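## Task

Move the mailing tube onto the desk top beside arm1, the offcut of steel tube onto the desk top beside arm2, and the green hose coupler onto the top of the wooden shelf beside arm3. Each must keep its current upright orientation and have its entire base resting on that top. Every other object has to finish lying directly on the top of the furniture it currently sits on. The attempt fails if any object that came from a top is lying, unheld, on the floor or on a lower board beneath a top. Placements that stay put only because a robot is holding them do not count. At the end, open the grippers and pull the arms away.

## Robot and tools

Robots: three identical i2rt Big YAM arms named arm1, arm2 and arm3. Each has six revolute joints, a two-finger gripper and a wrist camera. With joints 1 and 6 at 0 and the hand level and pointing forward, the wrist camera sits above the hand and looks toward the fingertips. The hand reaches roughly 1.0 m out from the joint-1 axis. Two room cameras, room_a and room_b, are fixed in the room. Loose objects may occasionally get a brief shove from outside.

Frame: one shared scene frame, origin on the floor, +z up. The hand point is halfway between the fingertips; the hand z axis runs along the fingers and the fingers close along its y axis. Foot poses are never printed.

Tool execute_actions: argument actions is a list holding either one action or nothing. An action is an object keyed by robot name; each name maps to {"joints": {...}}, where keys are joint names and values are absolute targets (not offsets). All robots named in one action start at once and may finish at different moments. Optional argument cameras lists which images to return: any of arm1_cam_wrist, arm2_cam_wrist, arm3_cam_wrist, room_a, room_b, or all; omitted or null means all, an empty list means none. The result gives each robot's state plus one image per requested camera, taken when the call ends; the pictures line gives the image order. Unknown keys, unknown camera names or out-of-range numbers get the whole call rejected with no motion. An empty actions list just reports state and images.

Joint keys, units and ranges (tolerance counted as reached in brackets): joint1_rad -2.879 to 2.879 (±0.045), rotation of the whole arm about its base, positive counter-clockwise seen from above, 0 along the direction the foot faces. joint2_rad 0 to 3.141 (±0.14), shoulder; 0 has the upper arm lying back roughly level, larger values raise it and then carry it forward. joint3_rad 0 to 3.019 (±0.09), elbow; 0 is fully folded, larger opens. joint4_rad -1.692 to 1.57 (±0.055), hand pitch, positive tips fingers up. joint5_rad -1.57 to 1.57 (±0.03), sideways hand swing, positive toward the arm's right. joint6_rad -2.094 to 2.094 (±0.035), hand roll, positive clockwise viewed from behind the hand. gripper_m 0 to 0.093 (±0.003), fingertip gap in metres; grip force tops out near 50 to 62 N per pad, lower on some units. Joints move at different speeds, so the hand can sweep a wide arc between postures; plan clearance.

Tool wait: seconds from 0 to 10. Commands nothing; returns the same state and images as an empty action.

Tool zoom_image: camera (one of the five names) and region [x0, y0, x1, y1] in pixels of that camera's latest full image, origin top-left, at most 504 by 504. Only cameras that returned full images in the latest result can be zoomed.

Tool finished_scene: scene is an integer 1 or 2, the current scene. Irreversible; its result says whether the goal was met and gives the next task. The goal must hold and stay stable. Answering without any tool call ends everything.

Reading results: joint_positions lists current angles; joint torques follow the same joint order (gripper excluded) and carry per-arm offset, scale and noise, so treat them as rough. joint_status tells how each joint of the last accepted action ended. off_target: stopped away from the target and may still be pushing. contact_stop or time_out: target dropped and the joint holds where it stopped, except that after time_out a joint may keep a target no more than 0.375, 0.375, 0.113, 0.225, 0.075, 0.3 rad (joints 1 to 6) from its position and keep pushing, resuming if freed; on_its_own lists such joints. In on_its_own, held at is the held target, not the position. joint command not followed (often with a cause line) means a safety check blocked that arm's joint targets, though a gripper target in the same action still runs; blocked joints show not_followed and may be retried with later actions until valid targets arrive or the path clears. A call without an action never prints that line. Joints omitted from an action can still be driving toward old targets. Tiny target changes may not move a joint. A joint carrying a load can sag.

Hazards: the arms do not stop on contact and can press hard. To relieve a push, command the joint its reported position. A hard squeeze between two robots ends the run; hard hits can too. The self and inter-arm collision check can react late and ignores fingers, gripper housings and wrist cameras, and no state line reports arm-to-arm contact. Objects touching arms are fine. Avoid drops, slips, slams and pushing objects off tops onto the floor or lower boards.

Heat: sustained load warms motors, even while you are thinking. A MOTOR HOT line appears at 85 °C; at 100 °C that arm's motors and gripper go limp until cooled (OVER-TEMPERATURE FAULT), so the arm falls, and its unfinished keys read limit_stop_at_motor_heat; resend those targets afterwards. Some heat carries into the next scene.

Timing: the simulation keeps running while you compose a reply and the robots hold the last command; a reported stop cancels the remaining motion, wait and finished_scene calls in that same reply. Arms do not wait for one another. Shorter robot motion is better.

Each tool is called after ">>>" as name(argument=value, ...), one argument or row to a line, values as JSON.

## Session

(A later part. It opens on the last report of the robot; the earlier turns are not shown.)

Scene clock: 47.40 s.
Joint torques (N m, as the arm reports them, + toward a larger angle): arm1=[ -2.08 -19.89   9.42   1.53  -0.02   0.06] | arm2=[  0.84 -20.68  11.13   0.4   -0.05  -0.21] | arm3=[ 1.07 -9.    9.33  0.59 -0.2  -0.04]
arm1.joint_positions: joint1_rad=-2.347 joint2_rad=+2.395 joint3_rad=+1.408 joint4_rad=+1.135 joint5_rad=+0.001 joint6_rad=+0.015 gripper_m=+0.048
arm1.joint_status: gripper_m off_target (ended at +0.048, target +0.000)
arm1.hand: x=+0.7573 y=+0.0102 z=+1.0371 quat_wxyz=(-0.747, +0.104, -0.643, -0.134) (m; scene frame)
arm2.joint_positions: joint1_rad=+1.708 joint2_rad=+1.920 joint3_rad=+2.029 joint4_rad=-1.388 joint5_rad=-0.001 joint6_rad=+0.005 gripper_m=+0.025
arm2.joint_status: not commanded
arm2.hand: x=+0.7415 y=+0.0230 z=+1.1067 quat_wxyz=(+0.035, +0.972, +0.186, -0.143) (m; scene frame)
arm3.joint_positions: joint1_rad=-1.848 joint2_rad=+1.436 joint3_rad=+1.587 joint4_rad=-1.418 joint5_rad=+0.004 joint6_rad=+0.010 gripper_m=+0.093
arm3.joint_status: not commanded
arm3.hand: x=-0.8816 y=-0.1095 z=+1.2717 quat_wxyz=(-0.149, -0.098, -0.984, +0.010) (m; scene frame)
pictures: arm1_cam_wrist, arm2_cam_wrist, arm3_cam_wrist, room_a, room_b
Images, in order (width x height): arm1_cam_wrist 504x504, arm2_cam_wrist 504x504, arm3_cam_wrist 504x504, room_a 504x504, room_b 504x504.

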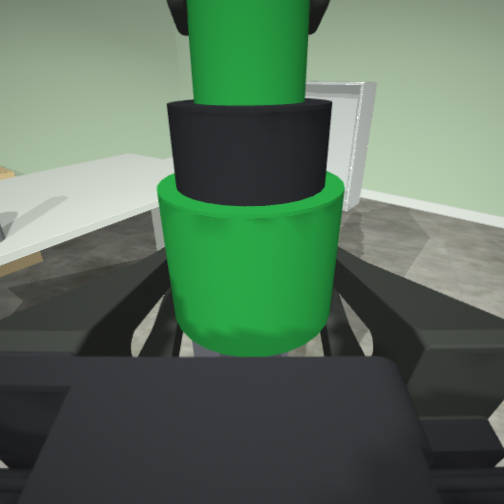

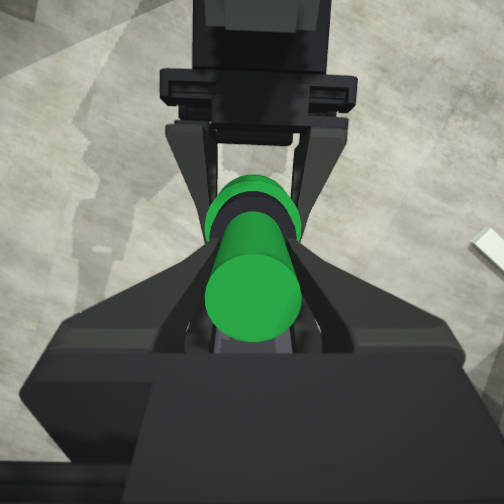

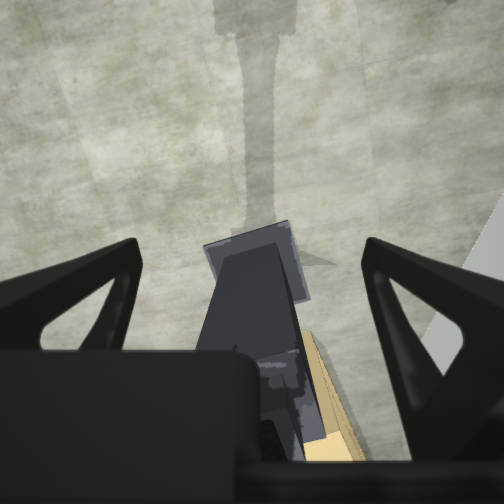

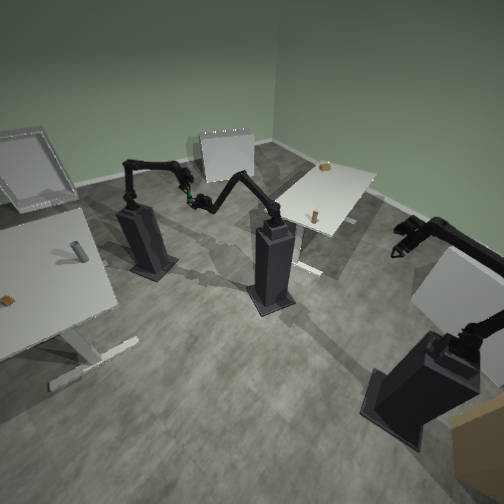

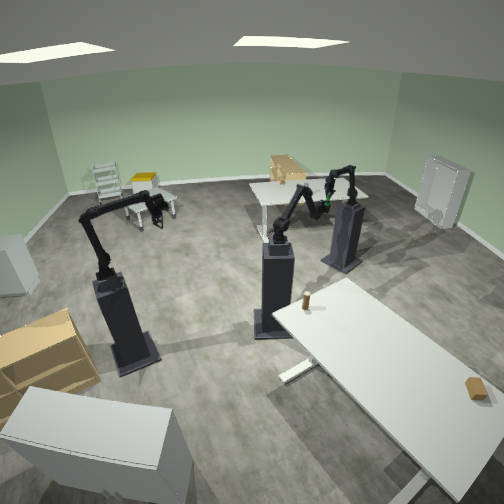

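>>> execute_actions(
  actions=[
    {"arm2":{"joints":{"gripper_m":0.093}}},
  ],
  cameras=["arm2_cam_wrist"],
)

>>> execute_actions(
  actions=[
    {"arm2":{"joints":{"joint2_rad":1.5,"joint4_rad":-1.65}}},
  ],
  cameras=["arm1_cam_wrist","room_a"],
)

>>> execute_actions(
  actions=[
    {"arm1":{"joints":{"joint1_rad":0.275}}},
  ],
)

Scene clock: 48.37 s.
Joint torques (N m, as the arm reports them, + toward a larger angle): arm1=[ -1.32 -20.19   9.41   1.72  -0.03   0.06] | arm2=[  0.74 -19.47  11.11   0.41  -0.06  -0.21] | arm3=[ 0.98 -9.4   9.53  0.8  -0.2  -0.04]
arm1.joint_positions: joint1_rad=-2.347 joint2_rad=+2.395 joint3_rad=+1.408 joint4_rad=+1.128 joint5_rad=+0.001 joint6_rad=+0.015 gripper_m=+0.048
arm1.joint_status: not commanded
arm1.hand: x=+0.7576 y=+0.0103 z=+1.0355 quat_wxyz=(-0.744, +0.105, -0.646, -0.133) (m; scene frame)
arm2.joint_positions: joint1_rad=+1.708 joint2_rad=+1.909 joint3_rad=+2.029 joint4_rad=-1.388 joint5_rad=-0.001 joint6_rad=+0.005 gripper_m=+0.093
arm2.joint_status: all done
arm2.hand: x=+0.7430 y=+0.0237 z=+1.1141 quat_wxyz=(+0.036, +0.971, +0.185, -0.148) (m; scene frame)
arm3.joint_positions: joint1_rad=-1.848 joint2_rad=+1.436 joint3_rad=+1.587 joint4_rad=-1.418 joint5_rad=+0.004 joint6_rad=+0.010 gripper_m=+0.093
arm3.joint_status: not commanded
arm3.hand: x=-0.8816 y=-0.1095 z=+1.2717 quat_wxyz=(-0.149, -0.098, -0.984, +0.010) (m; scene frame)
pictures: arm2_cam_wrist
Images, in order (width x height): arm2_cam_wrist 504x504.

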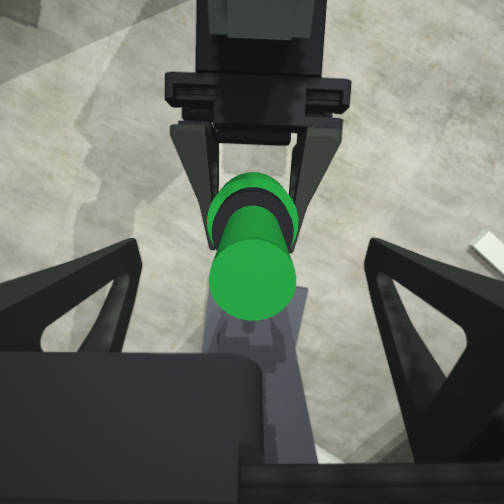

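Scene clock: 50.03 s.
Joint torques (N m, as the arm reports them, + toward a larger angle): arm1=[ -1.68 -19.79   9.54   1.58  -0.04   0.1 ] | arm2=[  0.7  -10.92   7.82   0.62  -0.07  -0.21] | arm3=[ 0.96 -9.11  9.38  0.67 -0.19  0.01]
arm1.joint_positions: joint1_rad=-2.347 joint2_rad=+2.395 joint3_rad=+1.408 joint4_rad=+1.128 joint5_rad=+0.001 joint6_rad=+0.015 gripper_m=+0.048
arm1.joint_status: not commanded
arm1.hand: x=+0.7576 y=+0.0103 z=+1.0355 quat_wxyz=(-0.744, +0.105, -0.646, -0.133) (m; scene frame)
arm2.joint_positions: joint1_rad=+1.708 joint2_rad=+1.495 joint3_rad=+2.062 joint4_rad=-1.642 joint5_rad=-0.001 joint6_rad=+0.005 gripper_m=+0.093
arm2.joint_status: all done
arm2.hand: x=+0.8948 y=+0.0881 z=+1.3398 quat_wxyz=(+0.054, +0.952, +0.181, -0.241) (m; scene frame)
arm3.joint_positions: joint1_rad=-1.848 joint2_rad=+1.436 joint3_rad=+1.587 joint4_rad=-1.418 joint5_rad=+0.004 joint6_rad=+0.010 gripper_m=+0.093
arm3.joint_status: not commanded
arm3.hand: x=-0.8816 y=-0.1095 z=+1.2717 quat_wxyz=(-0.149, -0.098, -0.984, +0.010) (m; scene frame)
pictures: arm1_cam_wrist, room_a
Images, in order (width x height): arm1_cam_wrist 504x504, room_a 504x504.

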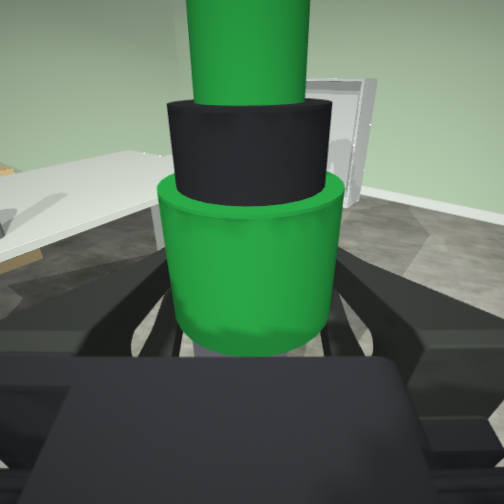

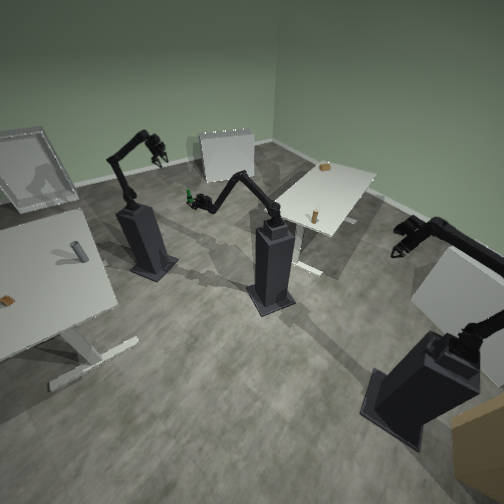

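Scene clock: 52.63 s.
Joint torques (N m, as the arm reports them, + toward a larger angle): arm1=[ -1.81 -20.19   8.44   1.91   0.16   0.05] | arm2=[  0.53 -10.97   7.83   0.6   -0.05  -0.2 ] | arm3=[ 0.94 -9.63  9.44  0.68 -0.18 -0.05]
arm1.joint_positions: joint1_rad=+0.278 joint2_rad=+2.395 joint3_rad=+1.419 joint4_rad=+1.122 joint5_rad=-0.002 joint6_rad=+0.015 gripper_m=+0.048
arm1.joint_status: all done
arm1.hand: x=-0.7878 y=-0.1125 z=+1.0335 quat_wxyz=(-0.062, +0.652, -0.061, -0.753) (m; scene frame)
arm2.joint_positions: joint1_rad=+1.708 joint2_rad=+1.495 joint3_rad=+2.062 joint4_rad=-1.642 joint5_rad=-0.001 joint6_rad=+0.005 gripper_m=+0.093
arm2.joint_status: not commanded
arm2.hand: x=+0.8948 y=+0.0881 z=+1.3398 quat_wxyz=(+0.054, +0.952, +0.181, -0.241) (m; scene frame)
arm3.joint_positions: joint1_rad=-1.848 joint2_rad=+1.436 joint3_rad=+1.587 joint4_rad=-1.418 joint5_rad=+0.004 joint6_rad=+0.010 gripper_m=+0.093
arm3.joint_status: not commanded
arm3.hand: x=-0.8816 y=-0.1095 z=+1.2717 quat_wxyz=(-0.149, -0.098, -0.984, +0.010) (m; scene frame)
pictures: arm1_cam_wrist, arm2_cam_wrist, arm3_cam_wrist, room_a, room_b
Images, in order (width x height): arm1_cam_wrist 504x504, arm2_cam_wrist 504x504, arm3_cam_wrist 504x504, room_a 504x504, room_b 504x504.

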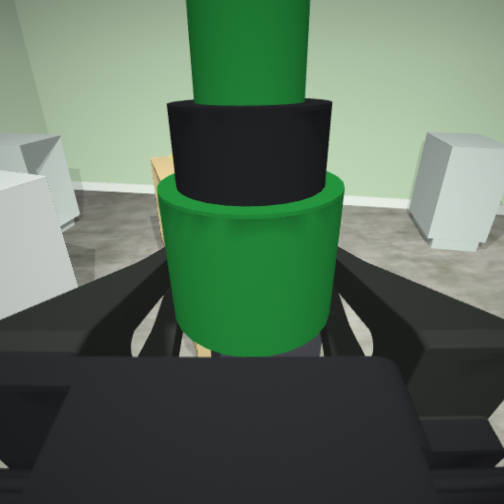

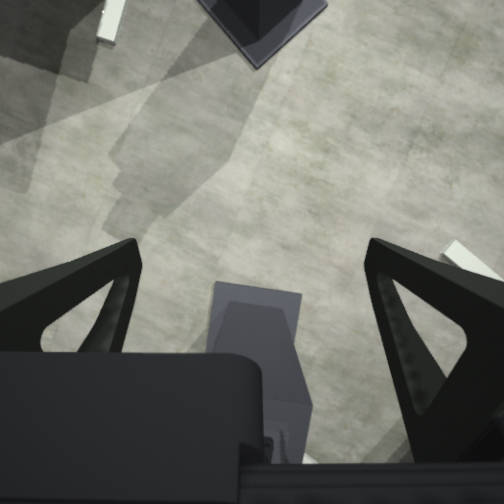

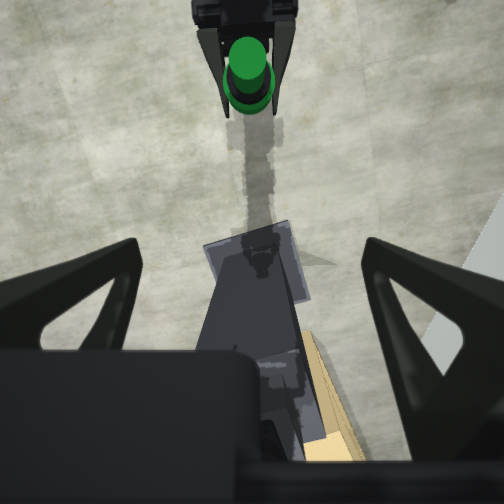

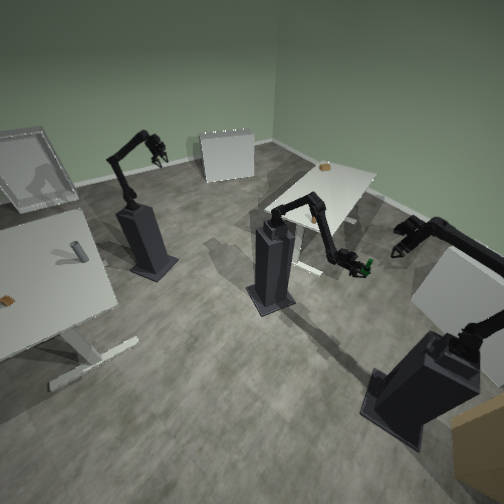

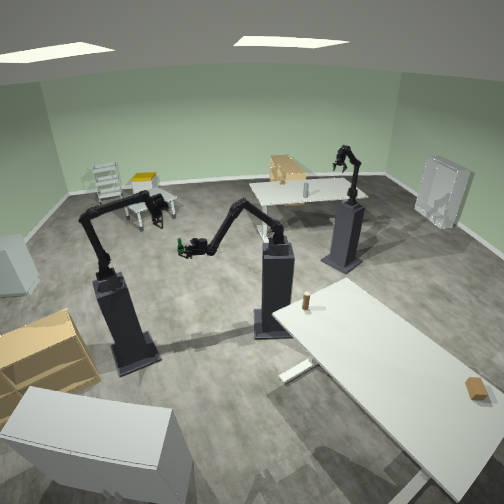

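>>> execute_actions(
  actions=[
    {"arm3":{"joints":{"joint2_rad":1.72,"joint3_rad":1.57,"joint4_rad":-1.12}}},
  ],
  cameras=["arm3_cam_wrist","arm1_cam_wrist","room_b"],
)

Scene clock: 56.00 s.
Joint torques (N m, as the arm reports them, + toward a larger angle): arm1=[ -1.62 -20.41   8.5    1.88   0.16   0.08] | arm2=[  0.62 -10.84   7.77   0.61  -0.07  -0.21] | arm3=[  0.15 -14.5    9.8    1.75  -0.17  -0.06]
arm1.joint_positions: joint1_rad=+0.278 joint2_rad=+2.395 joint3_rad=+1.419 joint4_rad=+1.122 joint5_rad=-0.002 joint6_rad=+0.015 gripper_m=+0.048
arm1.joint_status: not commanded
arm1.hand: x=-0.7878 y=-0.1125 z=+1.0335 quat_wxyz=(-0.062, +0.652, -0.061, -0.753) (m; scene frame)
arm2.joint_positions: joint1_rad=+1.708 joint2_rad=+1.495 joint3_rad=+2.062 joint4_rad=-1.642 joint5_rad=-0.001 joint6_rad=+0.005 gripper_m=+0.093
arm2.joint_status: not commanded
arm2.hand: x=+0.8948 y=+0.0881 z=+1.3398 quat_wxyz=(+0.054, +0.952, +0.181, -0.241) (m; scene frame)
arm3.joint_positions: joint1_rad=-1.848 joint2_rad=+1.725 joint3_rad=+1.552 joint4_rad=-1.134 joint5_rad=+0.004 joint6_rad=+0.010 gripper_m=+0.093
arm3.joint_status: all done
arm3.hand: x=-0.7855 y=-0.1263 z=+1.1246 quat_wxyz=(-0.129, -0.098, -0.987, +0.009) (m; scene frame)
pictures: arm1_cam_wrist, arm3_cam_wrist, room_b
Images, in order (width x height): arm1_cam_wrist 504x504, arm3_cam_wrist 504x504, room_b 504x504.

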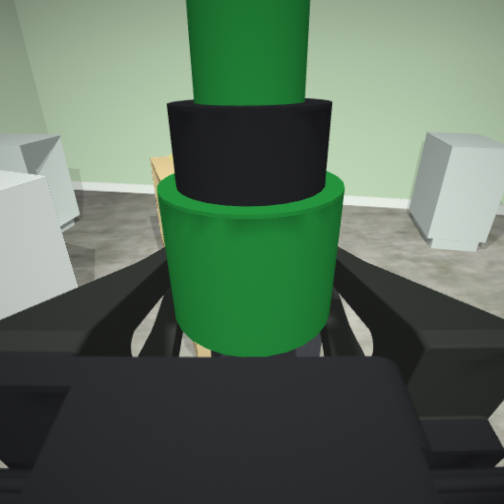

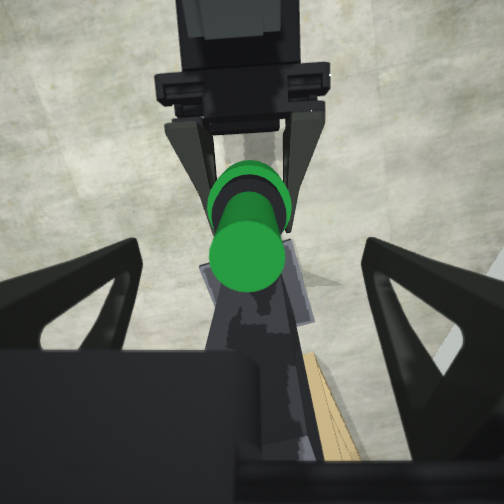

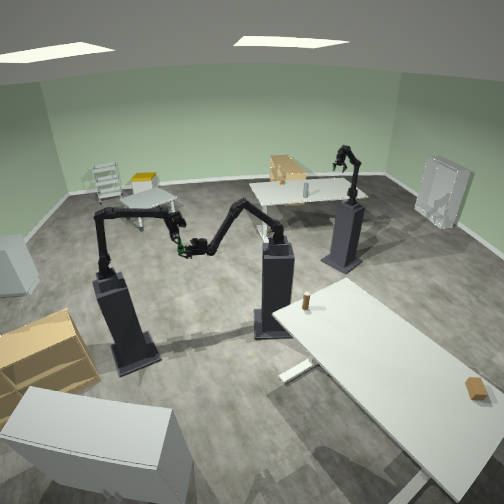

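>>> execute_actions(
  actions=[
    {"arm3":{"joints":{"joint1_rad":-1.836,"joint2_rad":1.76,"joint4_rad":-1.05}}},
  ],
  cameras=["arm3_cam_wrist","arm1_cam_wrist"],
)

Scene clock: 56.80 s.
Joint torques (N m, as the arm reports them, + toward a larger angle): arm1=[ -1.83 -19.95   8.51   2.16   0.15   0.1 ] | arm2=[  0.71 -10.92   7.77   0.62  -0.05  -0.21] | arm3=[  1.51 -12.17   9.86   1.7   -0.16  -0.03]
arm1.joint_positions: joint1_rad=+0.278 joint2_rad=+2.395 joint3_rad=+1.419 joint4_rad=+1.122 joint5_rad=-0.002 joint6_rad=+0.015 gripper_m=+0.048
arm1.joint_status: not commanded
arm1.hand: x=-0.7878 y=-0.1125 z=+1.0335 quat_wxyz=(-0.062, +0.652, -0.061, -0.753) (m; scene frame)
arm2.joint_positions: joint1_rad=+1.708 joint2_rad=+1.495 joint3_rad=+2.062 joint4_rad=-1.642 joint5_rad=-0.001 joint6_rad=+0.005 gripper_m=+0.093
arm2.joint_status: not commanded
arm2.hand: x=+0.8948 y=+0.0881 z=+1.3398 quat_wxyz=(+0.054, +0.952, +0.181, -0.241) (m; scene frame)
arm3.joint_positions: joint1_rad=-1.848 joint2_rad=+1.725 joint3_rad=+1.552 joint4_rad=-1.064 joint5_rad=+0.004 joint6_rad=+0.010 gripper_m=+0.093
arm3.joint_status: all done
arm3.hand: x=-0.7694 y=-0.1294 z=+1.1293 quat_wxyz=(-0.163, -0.098, -0.982, +0.012) (m; scene frame)
pictures: arm1_cam_wrist, arm3_cam_wrist
Images, in order (width x height): arm1_cam_wrist 504x504, arm3_cam_wrist 504x504.

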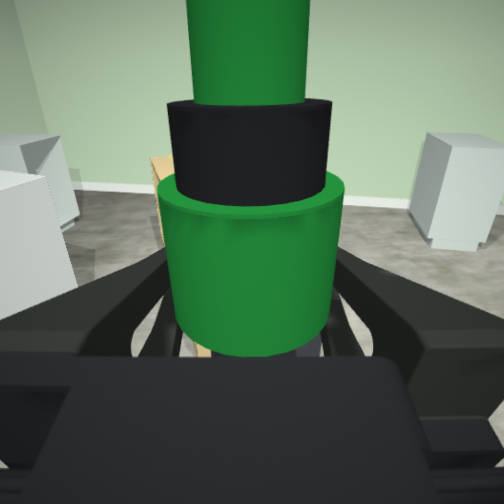

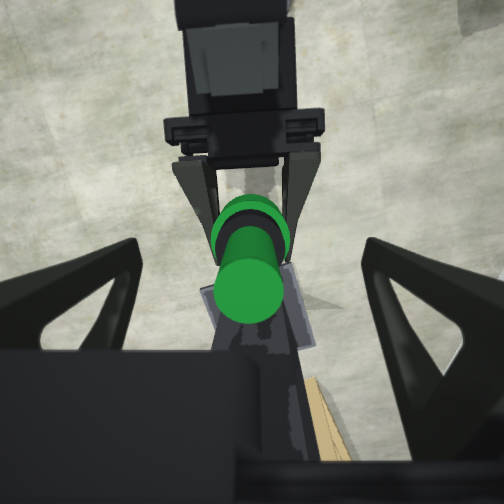

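Lowering with the elbow, since the shoulder is sticking.

>>> execute_actions(
  actions=[
    {"arm3":{"joints":{"joint3_rad":1.49,"joint4_rad":-1.02}}},
  ],
  cameras=["arm3_cam_wrist","arm1_cam_wrist"],
)

Scene clock: 57.67 s.
Joint torques (N m, as the arm reports them, + toward a larger angle): arm1=[ -2.69 -20.32   8.43   2.03   0.12   0.04] | arm2=[  0.61 -10.84   7.8    0.64  -0.07  -0.21] | arm3=[  0.63 -12.28   8.4    1.58  -0.18  -0.03]
arm1.joint_positions: joint1_rad=+0.278 joint2_rad=+2.395 joint3_rad=+1.419 joint4_rad=+1.122 joint5_rad=-0.002 joint6_rad=+0.015 gripper_m=+0.048
arm1.joint_status: not commanded
arm1.hand: x=-0.7878 y=-0.1125 z=+1.0335 quat_wxyz=(-0.062, +0.652, -0.061, -0.753) (m; scene frame)
arm2.joint_positions: joint1_rad=+1.708 joint2_rad=+1.495 joint3_rad=+2.062 joint4_rad=-1.642 joint5_rad=-0.001 joint6_rad=+0.005 gripper_m=+0.093
arm2.joint_status: not commanded
arm2.hand: x=+0.8948 y=+0.0881 z=+1.3398 quat_wxyz=(+0.054, +0.952, +0.181, -0.241) (m; scene frame)
arm3.joint_positions: joint1_rad=-1.848 joint2_rad=+1.735 joint3_rad=+1.488 joint4_rad=-1.032 joint5_rad=+0.004 joint6_rad=+0.010 gripper_m=+0.093
arm3.joint_status: all done
arm3.hand: x=-0.7811 y=-0.1269 z=+1.0975 quat_wxyz=(-0.143, -0.098, -0.985, +0.010) (m; scene frame)
pictures: arm1_cam_wrist, arm3_cam_wrist
Images, in order (width x height): arm1_cam_wrist 504x504, arm3_cam_wrist 504x504.

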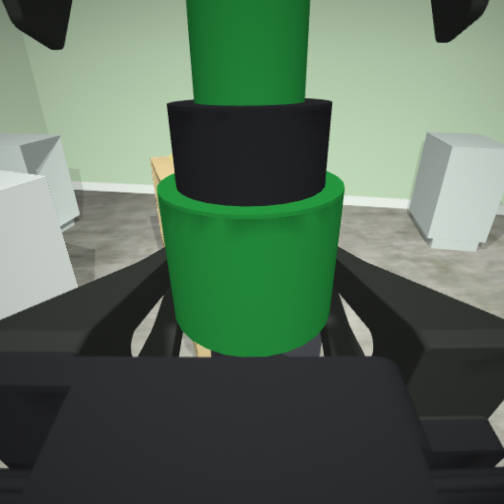

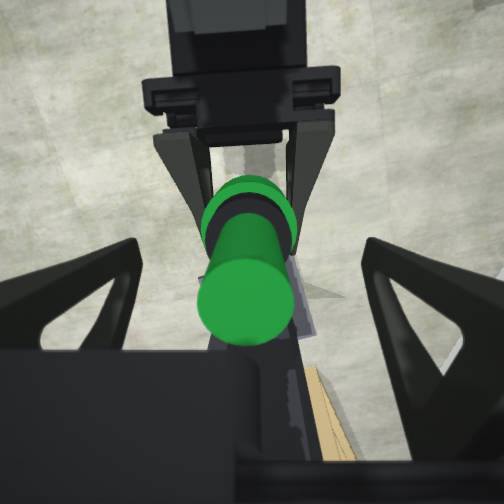

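>>> execute_actions(
  actions=[
    {"arm3":{"joints":{"gripper_m":0,"joint2_rad":1.72,"joint1_rad":-1.83}}},
  ],
  cameras=["arm3_cam_wrist","arm1_cam_wrist"],
)

Scene clock: 58.43 s.
Joint torques (N m, as the arm reports them, + toward a larger angle): arm1=[ -2.12 -20.56   8.4    1.94  -0.1    0.06] | arm2=[  0.62 -10.81   7.8    0.59  -0.07  -0.21] | arm3=[  1.01 -14.91   8.59   1.64  -0.17  -0.05]
arm1.joint_positions: joint1_rad=+0.276 joint2_rad=+2.395 joint3_rad=+1.419 joint4_rad=+1.122 joint5_rad=+0.002 joint6_rad=+0.018 gripper_m=+0.048
arm1.joint_status: not commanded
arm1.hand: x=-0.7875 y=-0.1108 z=+1.0334 quat_wxyz=(-0.062, +0.652, -0.064, -0.753) (m; scene frame)
arm2.joint_positions: joint1_rad=+1.708 joint2_rad=+1.495 joint3_rad=+2.062 joint4_rad=-1.642 joint5_rad=-0.001 joint6_rad=+0.005 gripper_m=+0.093
arm2.joint_status: not commanded
arm2.hand: x=+0.8948 y=+0.0881 z=+1.3398 quat_wxyz=(+0.054, +0.952, +0.181, -0.241) (m; scene frame)
arm3.joint_positions: joint1_rad=-1.842 joint2_rad=+1.734 joint3_rad=+1.488 joint4_rad=-1.032 joint5_rad=+0.004 joint6_rad=+0.010 gripper_m=+0.026
arm3.joint_status: gripper_m off_target (ended at +0.026, target +0.000); the others done
arm3.hand: x=-0.7805 y=-0.1234 z=+1.0982 quat_wxyz=(-0.144, -0.095, -0.985, +0.010) (m; scene frame)
pictures: arm1_cam_wrist, arm3_cam_wrist
Images, in order (width x height): arm1_cam_wrist 504x504, arm3_cam_wrist 504x504.

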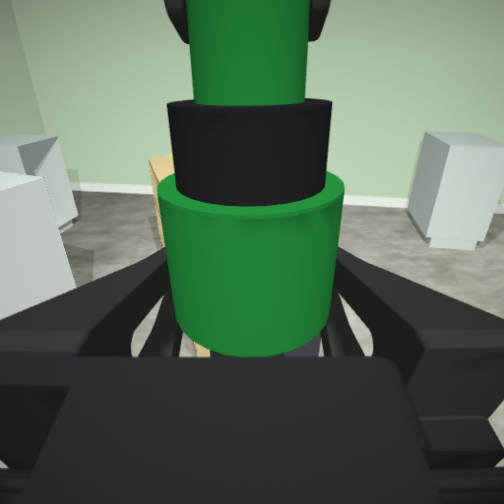

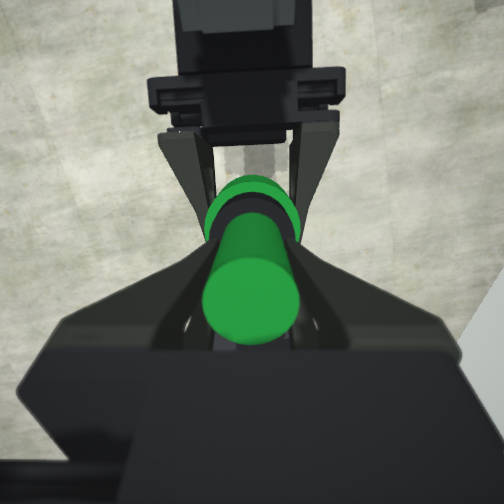

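>>> execute_actions(
  actions=[
    {"arm1":{"joints":{"gripper_m":0.093}}},
  ],
  cameras=[],
)

>>> execute_actions(
  actions=[
    {"arm1":{"joints":{"joint2_rad":2.29,"joint3_rad":1.0,"joint4_rad":1.47}}},
  ],
  cameras=["arm1_cam_wrist","room_b"],
)

>>> execute_actions(
  actions=[
    {"arm3":{"joints":{"joint1_rad":1.555}}},
  ],
  cameras=["arm3_cam_wrist","room_b"],
)

>>> execute_actions(
  actions=[
    {"arm3":{"joints":{"joint2_rad":2.0,"joint3_rad":1.025,"joint4_rad":-0.29}}},
  ],
  cameras=["arm3_cam_wrist","room_b"],
)

Scene clock: 59.30 s.
Joint torques (N m, as the arm reports them, + toward a larger angle): arm1=[ -2.51 -20.72   8.48   1.94  -0.04   0.04] | arm2=[  0.54 -10.85   7.8    0.61  -0.06  -0.2 ] | arm3=[  1.07 -15.29   8.58   1.57  -0.2   -0.07]
arm1.joint_positions: joint1_rad=+0.276 joint2_rad=+2.395 joint3_rad=+1.419 joint4_rad=+1.122 joint5_rad=+0.002 joint6_rad=+0.018 gripper_m=+0.093
arm1.joint_status: all done
arm1.hand: x=-0.7875 y=-0.1108 z=+1.0334 quat_wxyz=(-0.062, +0.652, -0.064, -0.753) (m; scene frame)
arm2.joint_positions: joint1_rad=+1.708 joint2_rad=+1.495 joint3_rad=+2.062 joint4_rad=-1.642 joint5_rad=-0.001 joint6_rad=+0.005 gripper_m=+0.093
arm2.joint_status: not commanded
arm2.hand: x=+0.8948 y=+0.0881 z=+1.3398 quat_wxyz=(+0.054, +0.952, +0.181, -0.241) (m; scene frame)
arm3.joint_positions: joint1_rad=-1.842 joint2_rad=+1.734 joint3_rad=+1.488 joint4_rad=-1.032 joint5_rad=+0.004 joint6_rad=+0.010 gripper_m=+0.026
arm3.joint_status: not commanded
arm3.hand: x=-0.7805 y=-0.1234 z=+1.0982 quat_wxyz=(-0.144, -0.095, -0.985, +0.010) (m; scene frame)
pictures: none
No camera images: the call's "cameras" was empty. Leave "cameras" out to get every camera's image.

Scene clock: 60.50 s.
Joint torques (N m, as the arm reports them, + toward a larger angle): arm1=[ -1.89 -15.75   3.76   2.52  -0.05   0.07] | arm2=[  0.6  -10.93   7.79   0.64  -0.06  -0.21] | arm3=[  1.2  -15.37   8.71   1.59  -0.19  -0.06]
arm1.joint_positions: joint1_rad=+0.276 joint2_rad=+2.293 joint3_rad=+1.001 joint4_rad=+1.445 joint5_rad=+0.002 joint6_rad=+0.018 gripper_m=+0.093
arm1.joint_status: all done
arm1.hand: x=-0.6574 y=-0.1344 z=+1.0165 quat_wxyz=(-0.063, +0.649, -0.064, -0.755) (m; scene frame)
arm2.joint_positions: joint1_rad=+1.708 joint2_rad=+1.495 joint3_rad=+2.062 joint4_rad=-1.642 joint5_rad=-0.001 joint6_rad=+0.005 gripper_m=+0.093
arm2.joint_status: not commanded
arm2.hand: x=+0.8948 y=+0.0881 z=+1.3398 quat_wxyz=(+0.054, +0.952, +0.181, -0.241) (m; scene frame)
arm3.joint_positions: joint1_rad=-1.842 joint2_rad=+1.734 joint3_rad=+1.488 joint4_rad=-1.032 joint5_rad=+0.004 joint6_rad=+0.010 gripper_m=+0.026
arm3.joint_status: not commanded
arm3.hand: x=-0.7805 y=-0.1234 z=+1.0982 quat_wxyz=(-0.144, -0.095, -0.985, +0.010) (m; scene frame)
pictures: arm1_cam_wrist, room_b
Images, in order (width x height): arm1_cam_wrist 504x504, room_b 504x504.

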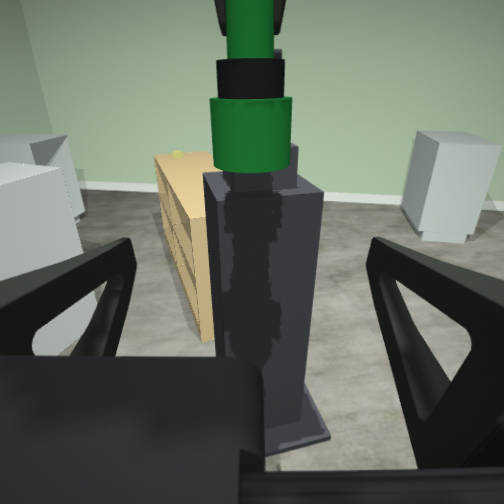

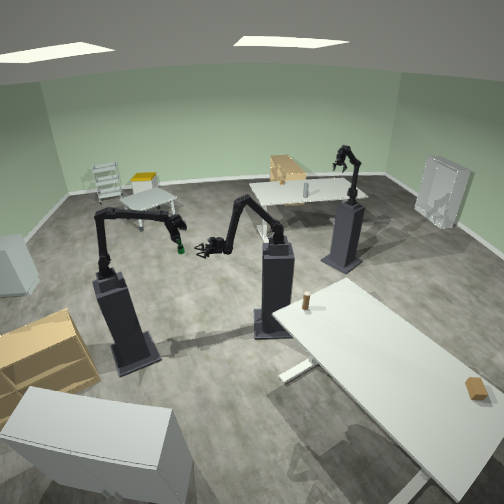

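Scene clock: 63.23 s.
Joint torques (N m, as the arm reports them, + toward a larger angle): arm1=[ -1.89 -16.65   3.86   2.71  -0.04   0.04] | arm2=[  0.56 -10.8    7.81   0.64  -0.06  -0.21] | arm3=[ -1.08 -14.96   8.58   1.26  -0.02  -0.03]
arm1.joint_positions: joint1_rad=+0.276 joint2_rad=+2.293 joint3_rad=+1.001 joint4_rad=+1.445 joint5_rad=+0.002 joint6_rad=+0.018 gripper_m=+0.093
arm1.joint_status: not commanded
arm1.hand: x=-0.6574 y=-0.1344 z=+1.0165 quat_wxyz=(-0.063, +0.649, -0.064, -0.755) (m; scene frame)
arm2.joint_positions: joint1_rad=+1.708 joint2_rad=+1.495 joint3_rad=+2.062 joint4_rad=-1.642 joint5_rad=-0.001 joint6_rad=+0.005 gripper_m=+0.093
arm2.joint_status: not commanded
arm2.hand: x=+0.8948 y=+0.0881 z=+1.3398 quat_wxyz=(+0.054, +0.952, +0.181, -0.241) (m; scene frame)
arm3.joint_positions: joint1_rad=+1.563 joint2_rad=+1.734 joint3_rad=+1.488 joint4_rad=-1.023 joint5_rad=-0.001 joint6_rad=+0.010 gripper_m=+0.026
arm3.joint_status: all done
arm3.hand: x=-1.9546 y=-0.0643 z=+1.1021 quat_wxyz=(+0.003, +0.988, +0.037, -0.151) (m; scene frame)
pictures: arm3_cam_wrist, room_b
Images, in order (width x height): arm3_cam_wrist 504x504, room_b 504x504.

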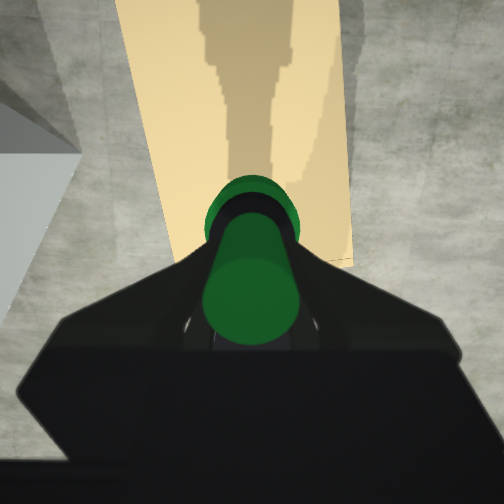

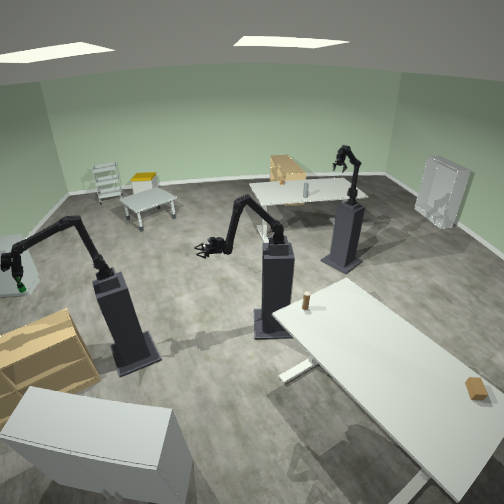

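Scene clock: 64.70 s.
Joint torques (N m, as the arm reports them, + toward a larger angle): arm1=[ -1.8  -16.36   3.75   2.79  -0.07   0.05] | arm2=[  0.64 -10.91   7.79   0.64  -0.07  -0.21] | arm3=[ -0.89 -14.15   6.58   1.53   0.01  -0.01]
arm1.joint_positions: joint1_rad=+0.276 joint2_rad=+2.293 joint3_rad=+1.001 joint4_rad=+1.445 joint5_rad=+0.002 joint6_rad=+0.018 gripper_m=+0.093
arm1.joint_status: not commanded
arm1.hand: x=-0.6574 y=-0.1344 z=+1.0165 quat_wxyz=(-0.063, +0.649, -0.064, -0.755) (m; scene frame)
arm2.joint_positions: joint1_rad=+1.708 joint2_rad=+1.495 joint3_rad=+2.062 joint4_rad=-1.642 joint5_rad=-0.001 joint6_rad=+0.005 gripper_m=+0.093
arm2.joint_status: not commanded
arm2.hand: x=+0.8948 y=+0.0881 z=+1.3398 quat_wxyz=(+0.054, +0.952, +0.181, -0.241) (m; scene frame)
arm3.joint_positions: joint1_rad=+1.563 joint2_rad=+2.005 joint3_rad=+1.001 joint4_rad=-0.302 joint5_rad=-0.001 joint6_rad=+0.010 gripper_m=+0.026
arm3.joint_status: all done
arm3.hand: x=-1.8735 y=-0.0547 z=+0.8223 quat_wxyz=(+0.002, +0.990, +0.037, -0.133) (m; scene frame)
pictures: arm3_cam_wrist, room_b
Images, in order (width x height): arm3_cam_wrist 504x504, room_b 504x504.

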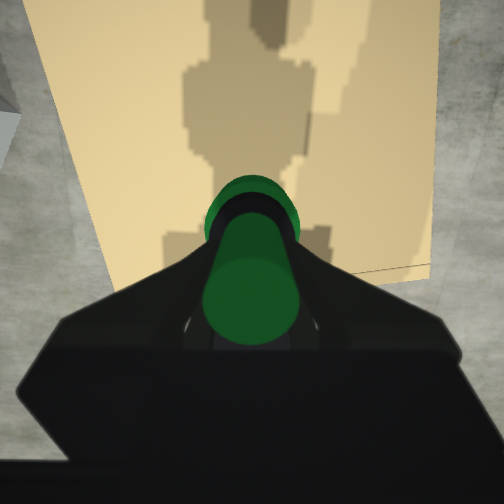

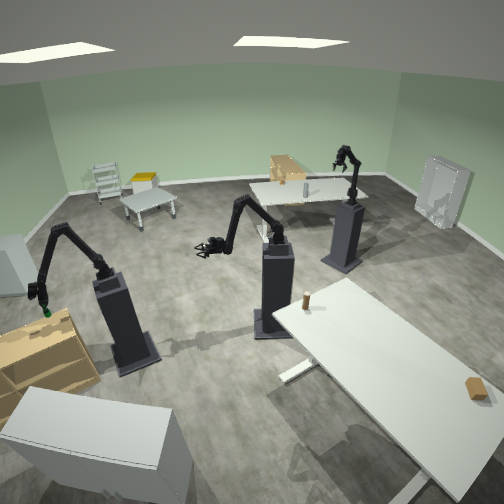

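>>> execute_actions(
  actions=[
    {"arm3":{"joints":{"joint2_rad":2.31,"joint3_rad":1.19,"joint4_rad":-0.105}}},
  ],
  cameras=["arm3_cam_wrist","room_b"],
)

Scene clock: 66.17 s.
Joint torques (N m, as the arm reports them, + toward a larger angle): arm1=[ -2.31 -16.29   3.85   2.8   -0.03   0.  ] | arm2=[  0.62 -10.78   7.8    0.62  -0.06  -0.2 ] | arm3=[ -1.14 -16.26   5.24   1.63   0.01  -0.01]
arm1.joint_positions: joint1_rad=+0.276 joint2_rad=+2.293 joint3_rad=+1.001 joint4_rad=+1.445 joint5_rad=+0.002 joint6_rad=+0.018 gripper_m=+0.093
arm1.joint_status: not commanded
arm1.hand: x=-0.6574 y=-0.1344 z=+1.0165 quat_wxyz=(-0.063, +0.649, -0.064, -0.755) (m; scene frame)
arm2.joint_positions: joint1_rad=+1.708 joint2_rad=+1.495 joint3_rad=+2.062 joint4_rad=-1.642 joint5_rad=-0.001 joint6_rad=+0.005 gripper_m=+0.093
arm2.joint_status: not commanded
arm2.hand: x=+0.8948 y=+0.0881 z=+1.3398 quat_wxyz=(+0.054, +0.952, +0.181, -0.241) (m; scene frame)
arm3.joint_positions: joint1_rad=+1.563 joint2_rad=+2.316 joint3_rad=+1.176 joint4_rad=-0.113 joint5_rad=-0.001 joint6_rad=+0.010 gripper_m=+0.026
arm3.joint_status: all done
arm3.hand: x=-1.9260 y=-0.0580 z=+0.7183 quat_wxyz=(+0.003, +0.987, +0.037, -0.158) (m; scene frame)
pictures: arm3_cam_wrist, room_b
Images, in order (width x height): arm3_cam_wrist 504x504, room_b 504x504.

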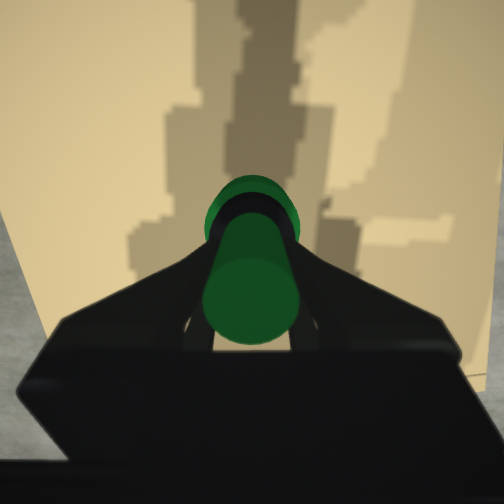

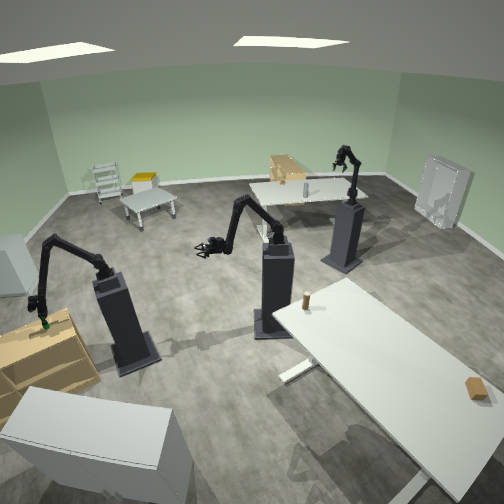

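>>> execute_actions(
  actions=[
    {"arm3":{"joints":{"joint2_rad":2.365,"joint4_rad":-0.075}}},
  ],
  cameras=["arm3_cam_wrist"],
)

Scene clock: 67.03 s.
Joint torques (N m, as the arm reports them, + toward a larger angle): arm1=[ -2.48 -16.46   3.94   2.81  -0.05   0.06] | arm2=[  0.65 -10.95   7.82   0.64  -0.07  -0.21] | arm3=[ -0.98 -14.84   4.91   1.96   0.03  -0.04]
arm1.joint_positions: joint1_rad=+0.276 joint2_rad=+2.293 joint3_rad=+1.001 joint4_rad=+1.445 joint5_rad=+0.002 joint6_rad=+0.018 gripper_m=+0.093
arm1.joint_status: not commanded
arm1.hand: x=-0.6574 y=-0.1344 z=+1.0165 quat_wxyz=(-0.063, +0.649, -0.064, -0.755) (m; scene frame)
arm2.joint_positions: joint1_rad=+1.708 joint2_rad=+1.495 joint3_rad=+2.062 joint4_rad=-1.642 joint5_rad=-0.001 joint6_rad=+0.005 gripper_m=+0.093
arm2.joint_status: not commanded
arm2.hand: x=+0.8948 y=+0.0881 z=+1.3398 quat_wxyz=(+0.054, +0.952, +0.181, -0.241) (m; scene frame)
arm3.joint_positions: joint1_rad=+1.563 joint2_rad=+2.342 joint3_rad=+1.176 joint4_rad=-0.091 joint5_rad=-0.001 joint6_rad=+0.010 gripper_m=+0.026
arm3.joint_status: all done
arm3.hand: x=-1.9221 y=-0.0576 z=+0.7061 quat_wxyz=(+0.003, +0.987, +0.037, -0.157) (m; scene frame)
pictures: arm3_cam_wrist
Images, in order (width x height): arm3_cam_wrist 504x504.

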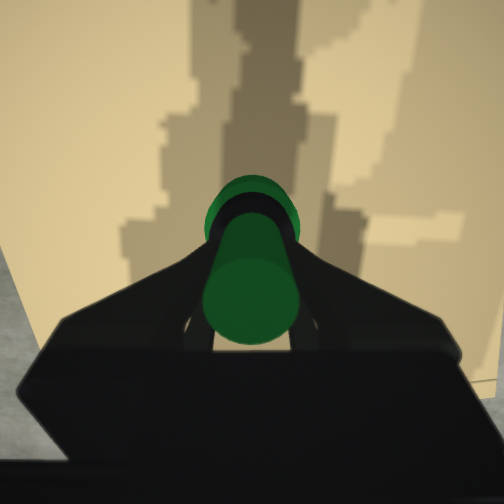

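>>> execute_actions(
  actions=[
    {"arm3":{"joints":{"joint2_rad":2.405}}},
  ],
  cameras=["arm3_cam_wrist","room_b"],
)

Scene clock: 70.77 s.
Joint torques (N m, as the arm reports them, + toward a larger angle): arm1=[ -2.18 -15.98   3.88   2.8   -0.08   0.05] | arm2=[  0.58 -10.81   7.82   0.64  -0.07  -0.21] | arm3=[ -0.25 -14.22   4.6    1.39  -0.02  -0.06]
arm1.joint_positions: joint1_rad=+0.276 joint2_rad=+2.293 joint3_rad=+1.001 joint4_rad=+1.445 joint5_rad=+0.002 joint6_rad=+0.018 gripper_m=+0.093
arm1.joint_status: not commanded
arm1.hand: x=-0.6574 y=-0.1344 z=+1.0165 quat_wxyz=(-0.063, +0.649, -0.064, -0.755) (m; scene frame)
arm2.joint_positions: joint1_rad=+1.708 joint2_rad=+1.495 joint3_rad=+2.062 joint4_rad=-1.642 joint5_rad=-0.001 joint6_rad=+0.005 gripper_m=+0.093
arm2.joint_status: not commanded
arm2.hand: x=+0.8948 y=+0.0881 z=+1.3398 quat_wxyz=(+0.054, +0.952, +0.181, -0.241) (m; scene frame)
arm3.joint_positions: joint1_rad=+1.563 joint2_rad=+2.378 joint3_rad=+1.177 joint4_rad=-0.086 joint5_rad=+0.000 joint6_rad=+0.010 gripper_m=+0.026
arm3.joint_status: all done
arm3.hand: x=-1.9111 y=-0.0561 z=+0.6875 quat_wxyz=(+0.002, +0.989, +0.036, -0.142) (m; scene frame)
pictures: arm3_cam_wrist, room_b
Images, in order (width x height): arm3_cam_wrist 504x504, room_b 504x504.

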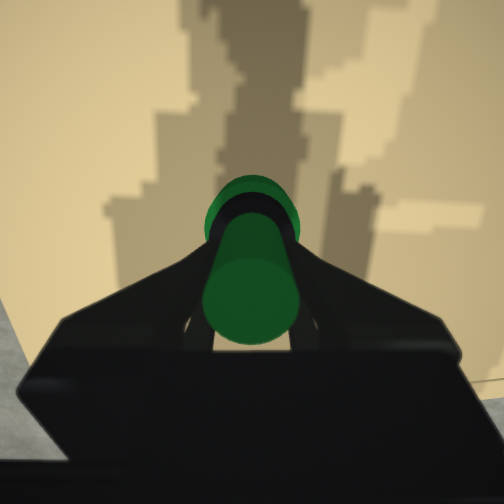

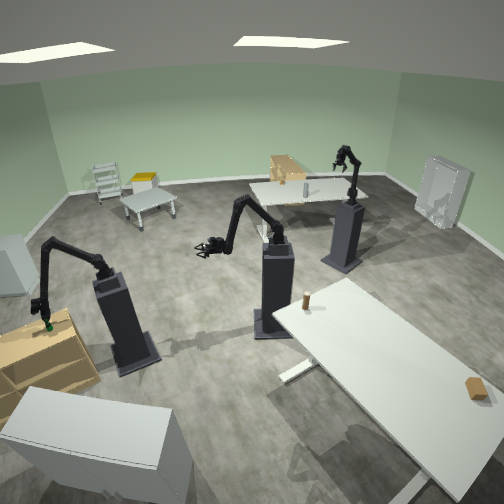

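>>> execute_actions(
  actions=[
    {"arm3":{"joints":{"joint2_rad":2.435}}},
  ],
  cameras=["arm3_cam_wrist"],
)

Scene clock: 71.37 s.
Joint torques (N m, as the arm reports them, + toward a larger angle): arm1=[ -1.99 -16.18   3.84   2.75  -0.04   0.03] | arm2=[  0.66 -10.87   7.8    0.63  -0.06  -0.21] | arm3=[ -0.86 -12.38   4.55   1.58   0.    -0.03]
arm1.joint_positions: joint1_rad=+0.276 joint2_rad=+2.293 joint3_rad=+1.001 joint4_rad=+1.445 joint5_rad=+0.002 joint6_rad=+0.018 gripper_m=+0.093
arm1.joint_status: not commanded
arm1.hand: x=-0.6574 y=-0.1344 z=+1.0165 quat_wxyz=(-0.063, +0.649, -0.064, -0.755) (m; scene frame)
arm2.joint_positions: joint1_rad=+1.708 joint2_rad=+1.495 joint3_rad=+2.062 joint4_rad=-1.642 joint5_rad=-0.001 joint6_rad=+0.005 gripper_m=+0.093
arm2.joint_status: not commanded
arm2.hand: x=+0.8948 y=+0.0881 z=+1.3398 quat_wxyz=(+0.054, +0.952, +0.181, -0.241) (m; scene frame)
arm3.joint_positions: joint1_rad=+1.563 joint2_rad=+2.379 joint3_rad=+1.177 joint4_rad=-0.085 joint5_rad=+0.000 joint6_rad=+0.010 gripper_m=+0.026
arm3.joint_status: all done
arm3.hand: x=-1.9107 y=-0.0561 z=+0.6869 quat_wxyz=(+0.002, +0.989, +0.036, -0.142) (m; scene frame)
pictures: arm3_cam_wrist
Images, in order (width x height): arm3_cam_wrist 504x504.

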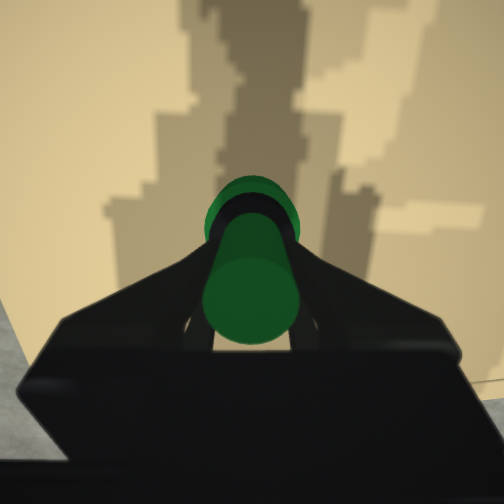

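The coupler is resting on the shelf, so arm3 can release it and lift.

>>> execute_actions(
  actions=[
    {"arm3":{"joints":{"joint2_rad":2.38,"gripper_m":0.093}}},
  ],
  cameras=["arm3_cam_wrist"],
)

>>> execute_actions(
  actions=[
    {"arm3":{"joints":{"joint2_rad":1.95,"joint4_rad":-0.45}}},
  ],
)

Scene clock: 72.17 s.
Joint torques (N m, as the arm reports them, + toward a larger angle): arm1=[ -2.24 -16.06   3.84   2.62  -0.1    0.11] | arm2=[  0.51 -10.93   7.83   0.61  -0.06  -0.22] | arm3=[ -0.71 -15.91   4.62   1.53  -0.01  -0.02]
arm1.joint_positions: joint1_rad=+0.276 joint2_rad=+2.293 joint3_rad=+1.001 joint4_rad=+1.445 joint5_rad=+0.002 joint6_rad=+0.018 gripper_m=+0.093
arm1.joint_status: not commanded
arm1.hand: x=-0.6574 y=-0.1344 z=+1.0165 quat_wxyz=(-0.063, +0.649, -0.064, -0.755) (m; scene frame)
arm2.joint_positions: joint1_rad=+1.708 joint2_rad=+1.495 joint3_rad=+2.062 joint4_rad=-1.642 joint5_rad=-0.001 joint6_rad=+0.005 gripper_m=+0.093
arm2.joint_status: not commanded
arm2.hand: x=+0.8948 y=+0.0881 z=+1.3398 quat_wxyz=(+0.054, +0.952, +0.181, -0.241) (m; scene frame)
arm3.joint_positions: joint1_rad=+1.563 joint2_rad=+2.379 joint3_rad=+1.177 joint4_rad=-0.085 joint5_rad=+0.000 joint6_rad=+0.010 gripper_m=+0.093
arm3.joint_status: all done
arm3.hand: x=-1.9108 y=-0.0561 z=+0.6870 quat_wxyz=(+0.002, +0.989, +0.036, -0.142) (m; scene frame)
pictures: arm3_cam_wrist
Images, in order (width x height): arm3_cam_wrist 504x504.

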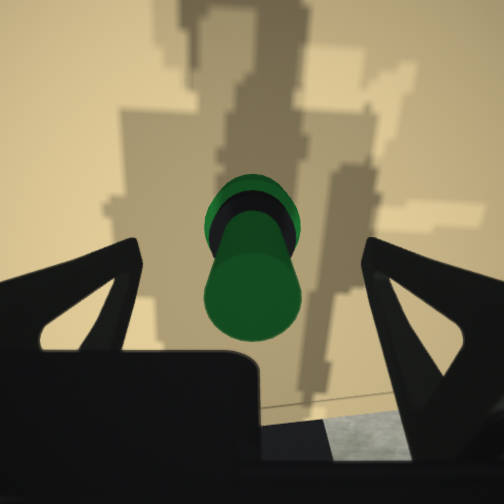

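Scene clock: 73.53 s.
Joint torques (N m, as the arm reports them, + toward a larger angle): arm1=[ -2.39 -15.92   3.62   2.65  -0.06   0.04] | arm2=[  0.57 -10.73   7.81   0.62  -0.06  -0.21] | arm3=[ -0.64 -12.87   7.47   0.91  -0.03   0.  ]
arm1.joint_positions: joint1_rad=+0.276 joint2_rad=+2.293 joint3_rad=+1.001 joint4_rad=+1.445 joint5_rad=+0.002 joint6_rad=+0.018 gripper_m=+0.093
arm1.joint_status: not commanded
arm1.hand: x=-0.6574 y=-0.1344 z=+1.0165 quat_wxyz=(-0.063, +0.649, -0.064, -0.755) (m; scene frame)
arm2.joint_positions: joint1_rad=+1.708 joint2_rad=+1.495 joint3_rad=+2.062 joint4_rad=-1.642 joint5_rad=-0.001 joint6_rad=+0.005 gripper_m=+0.093
arm2.joint_status: not commanded
arm2.hand: x=+0.8948 y=+0.0881 z=+1.3398 quat_wxyz=(+0.054, +0.952, +0.181, -0.241) (m; scene frame)
arm3.joint_positions: joint1_rad=+1.563 joint2_rad=+1.921 joint3_rad=+1.183 joint4_rad=-0.439 joint5_rad=+0.000 joint6_rad=+0.010 gripper_m=+0.093
arm3.joint_status: all done
arm3.hand: x=-1.9534 y=-0.0619 z=+0.9153 quat_wxyz=(+0.004, +0.980, +0.036, -0.196) (m; scene frame)
pictures: arm1_cam_wrist, arm2_cam_wrist, arm3_cam_wrist, room_a, room_b
Images, in order (width x height): arm1_cam_wrist 504x504, arm2_cam_wrist 504x504, arm3_cam_wrist 504x504, room_a 504x504, room_b 504x504.

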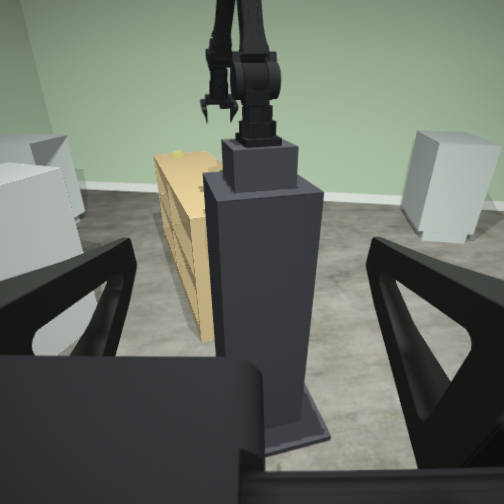

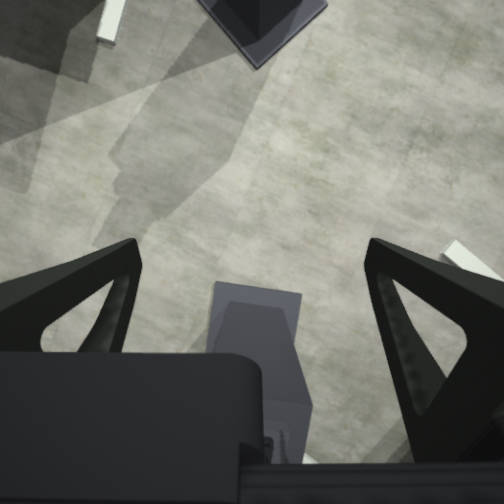

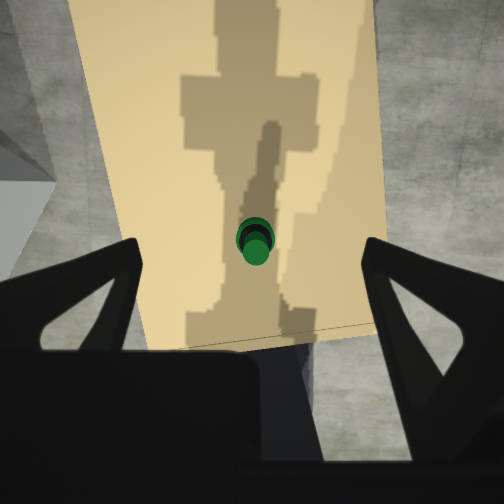

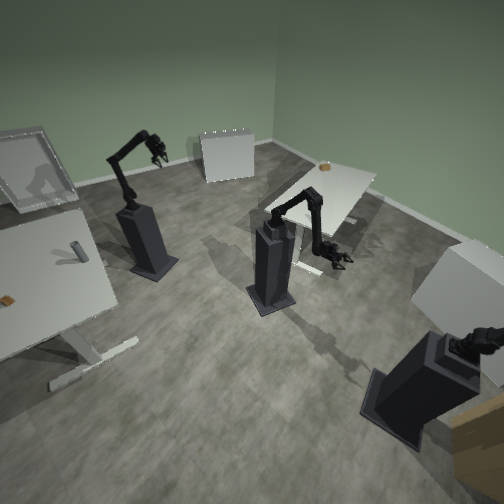

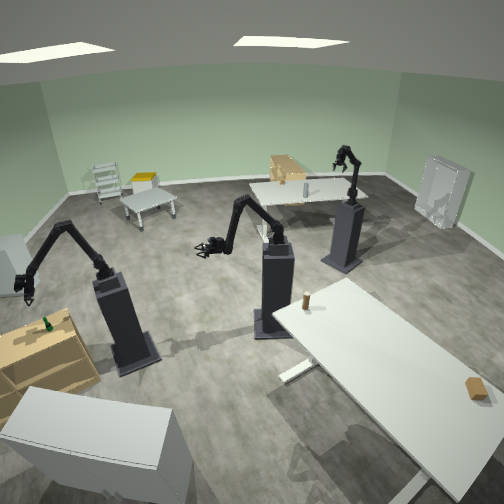

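>>> finished_scene(
  scene=2,
)

The scene is finished: the task was done.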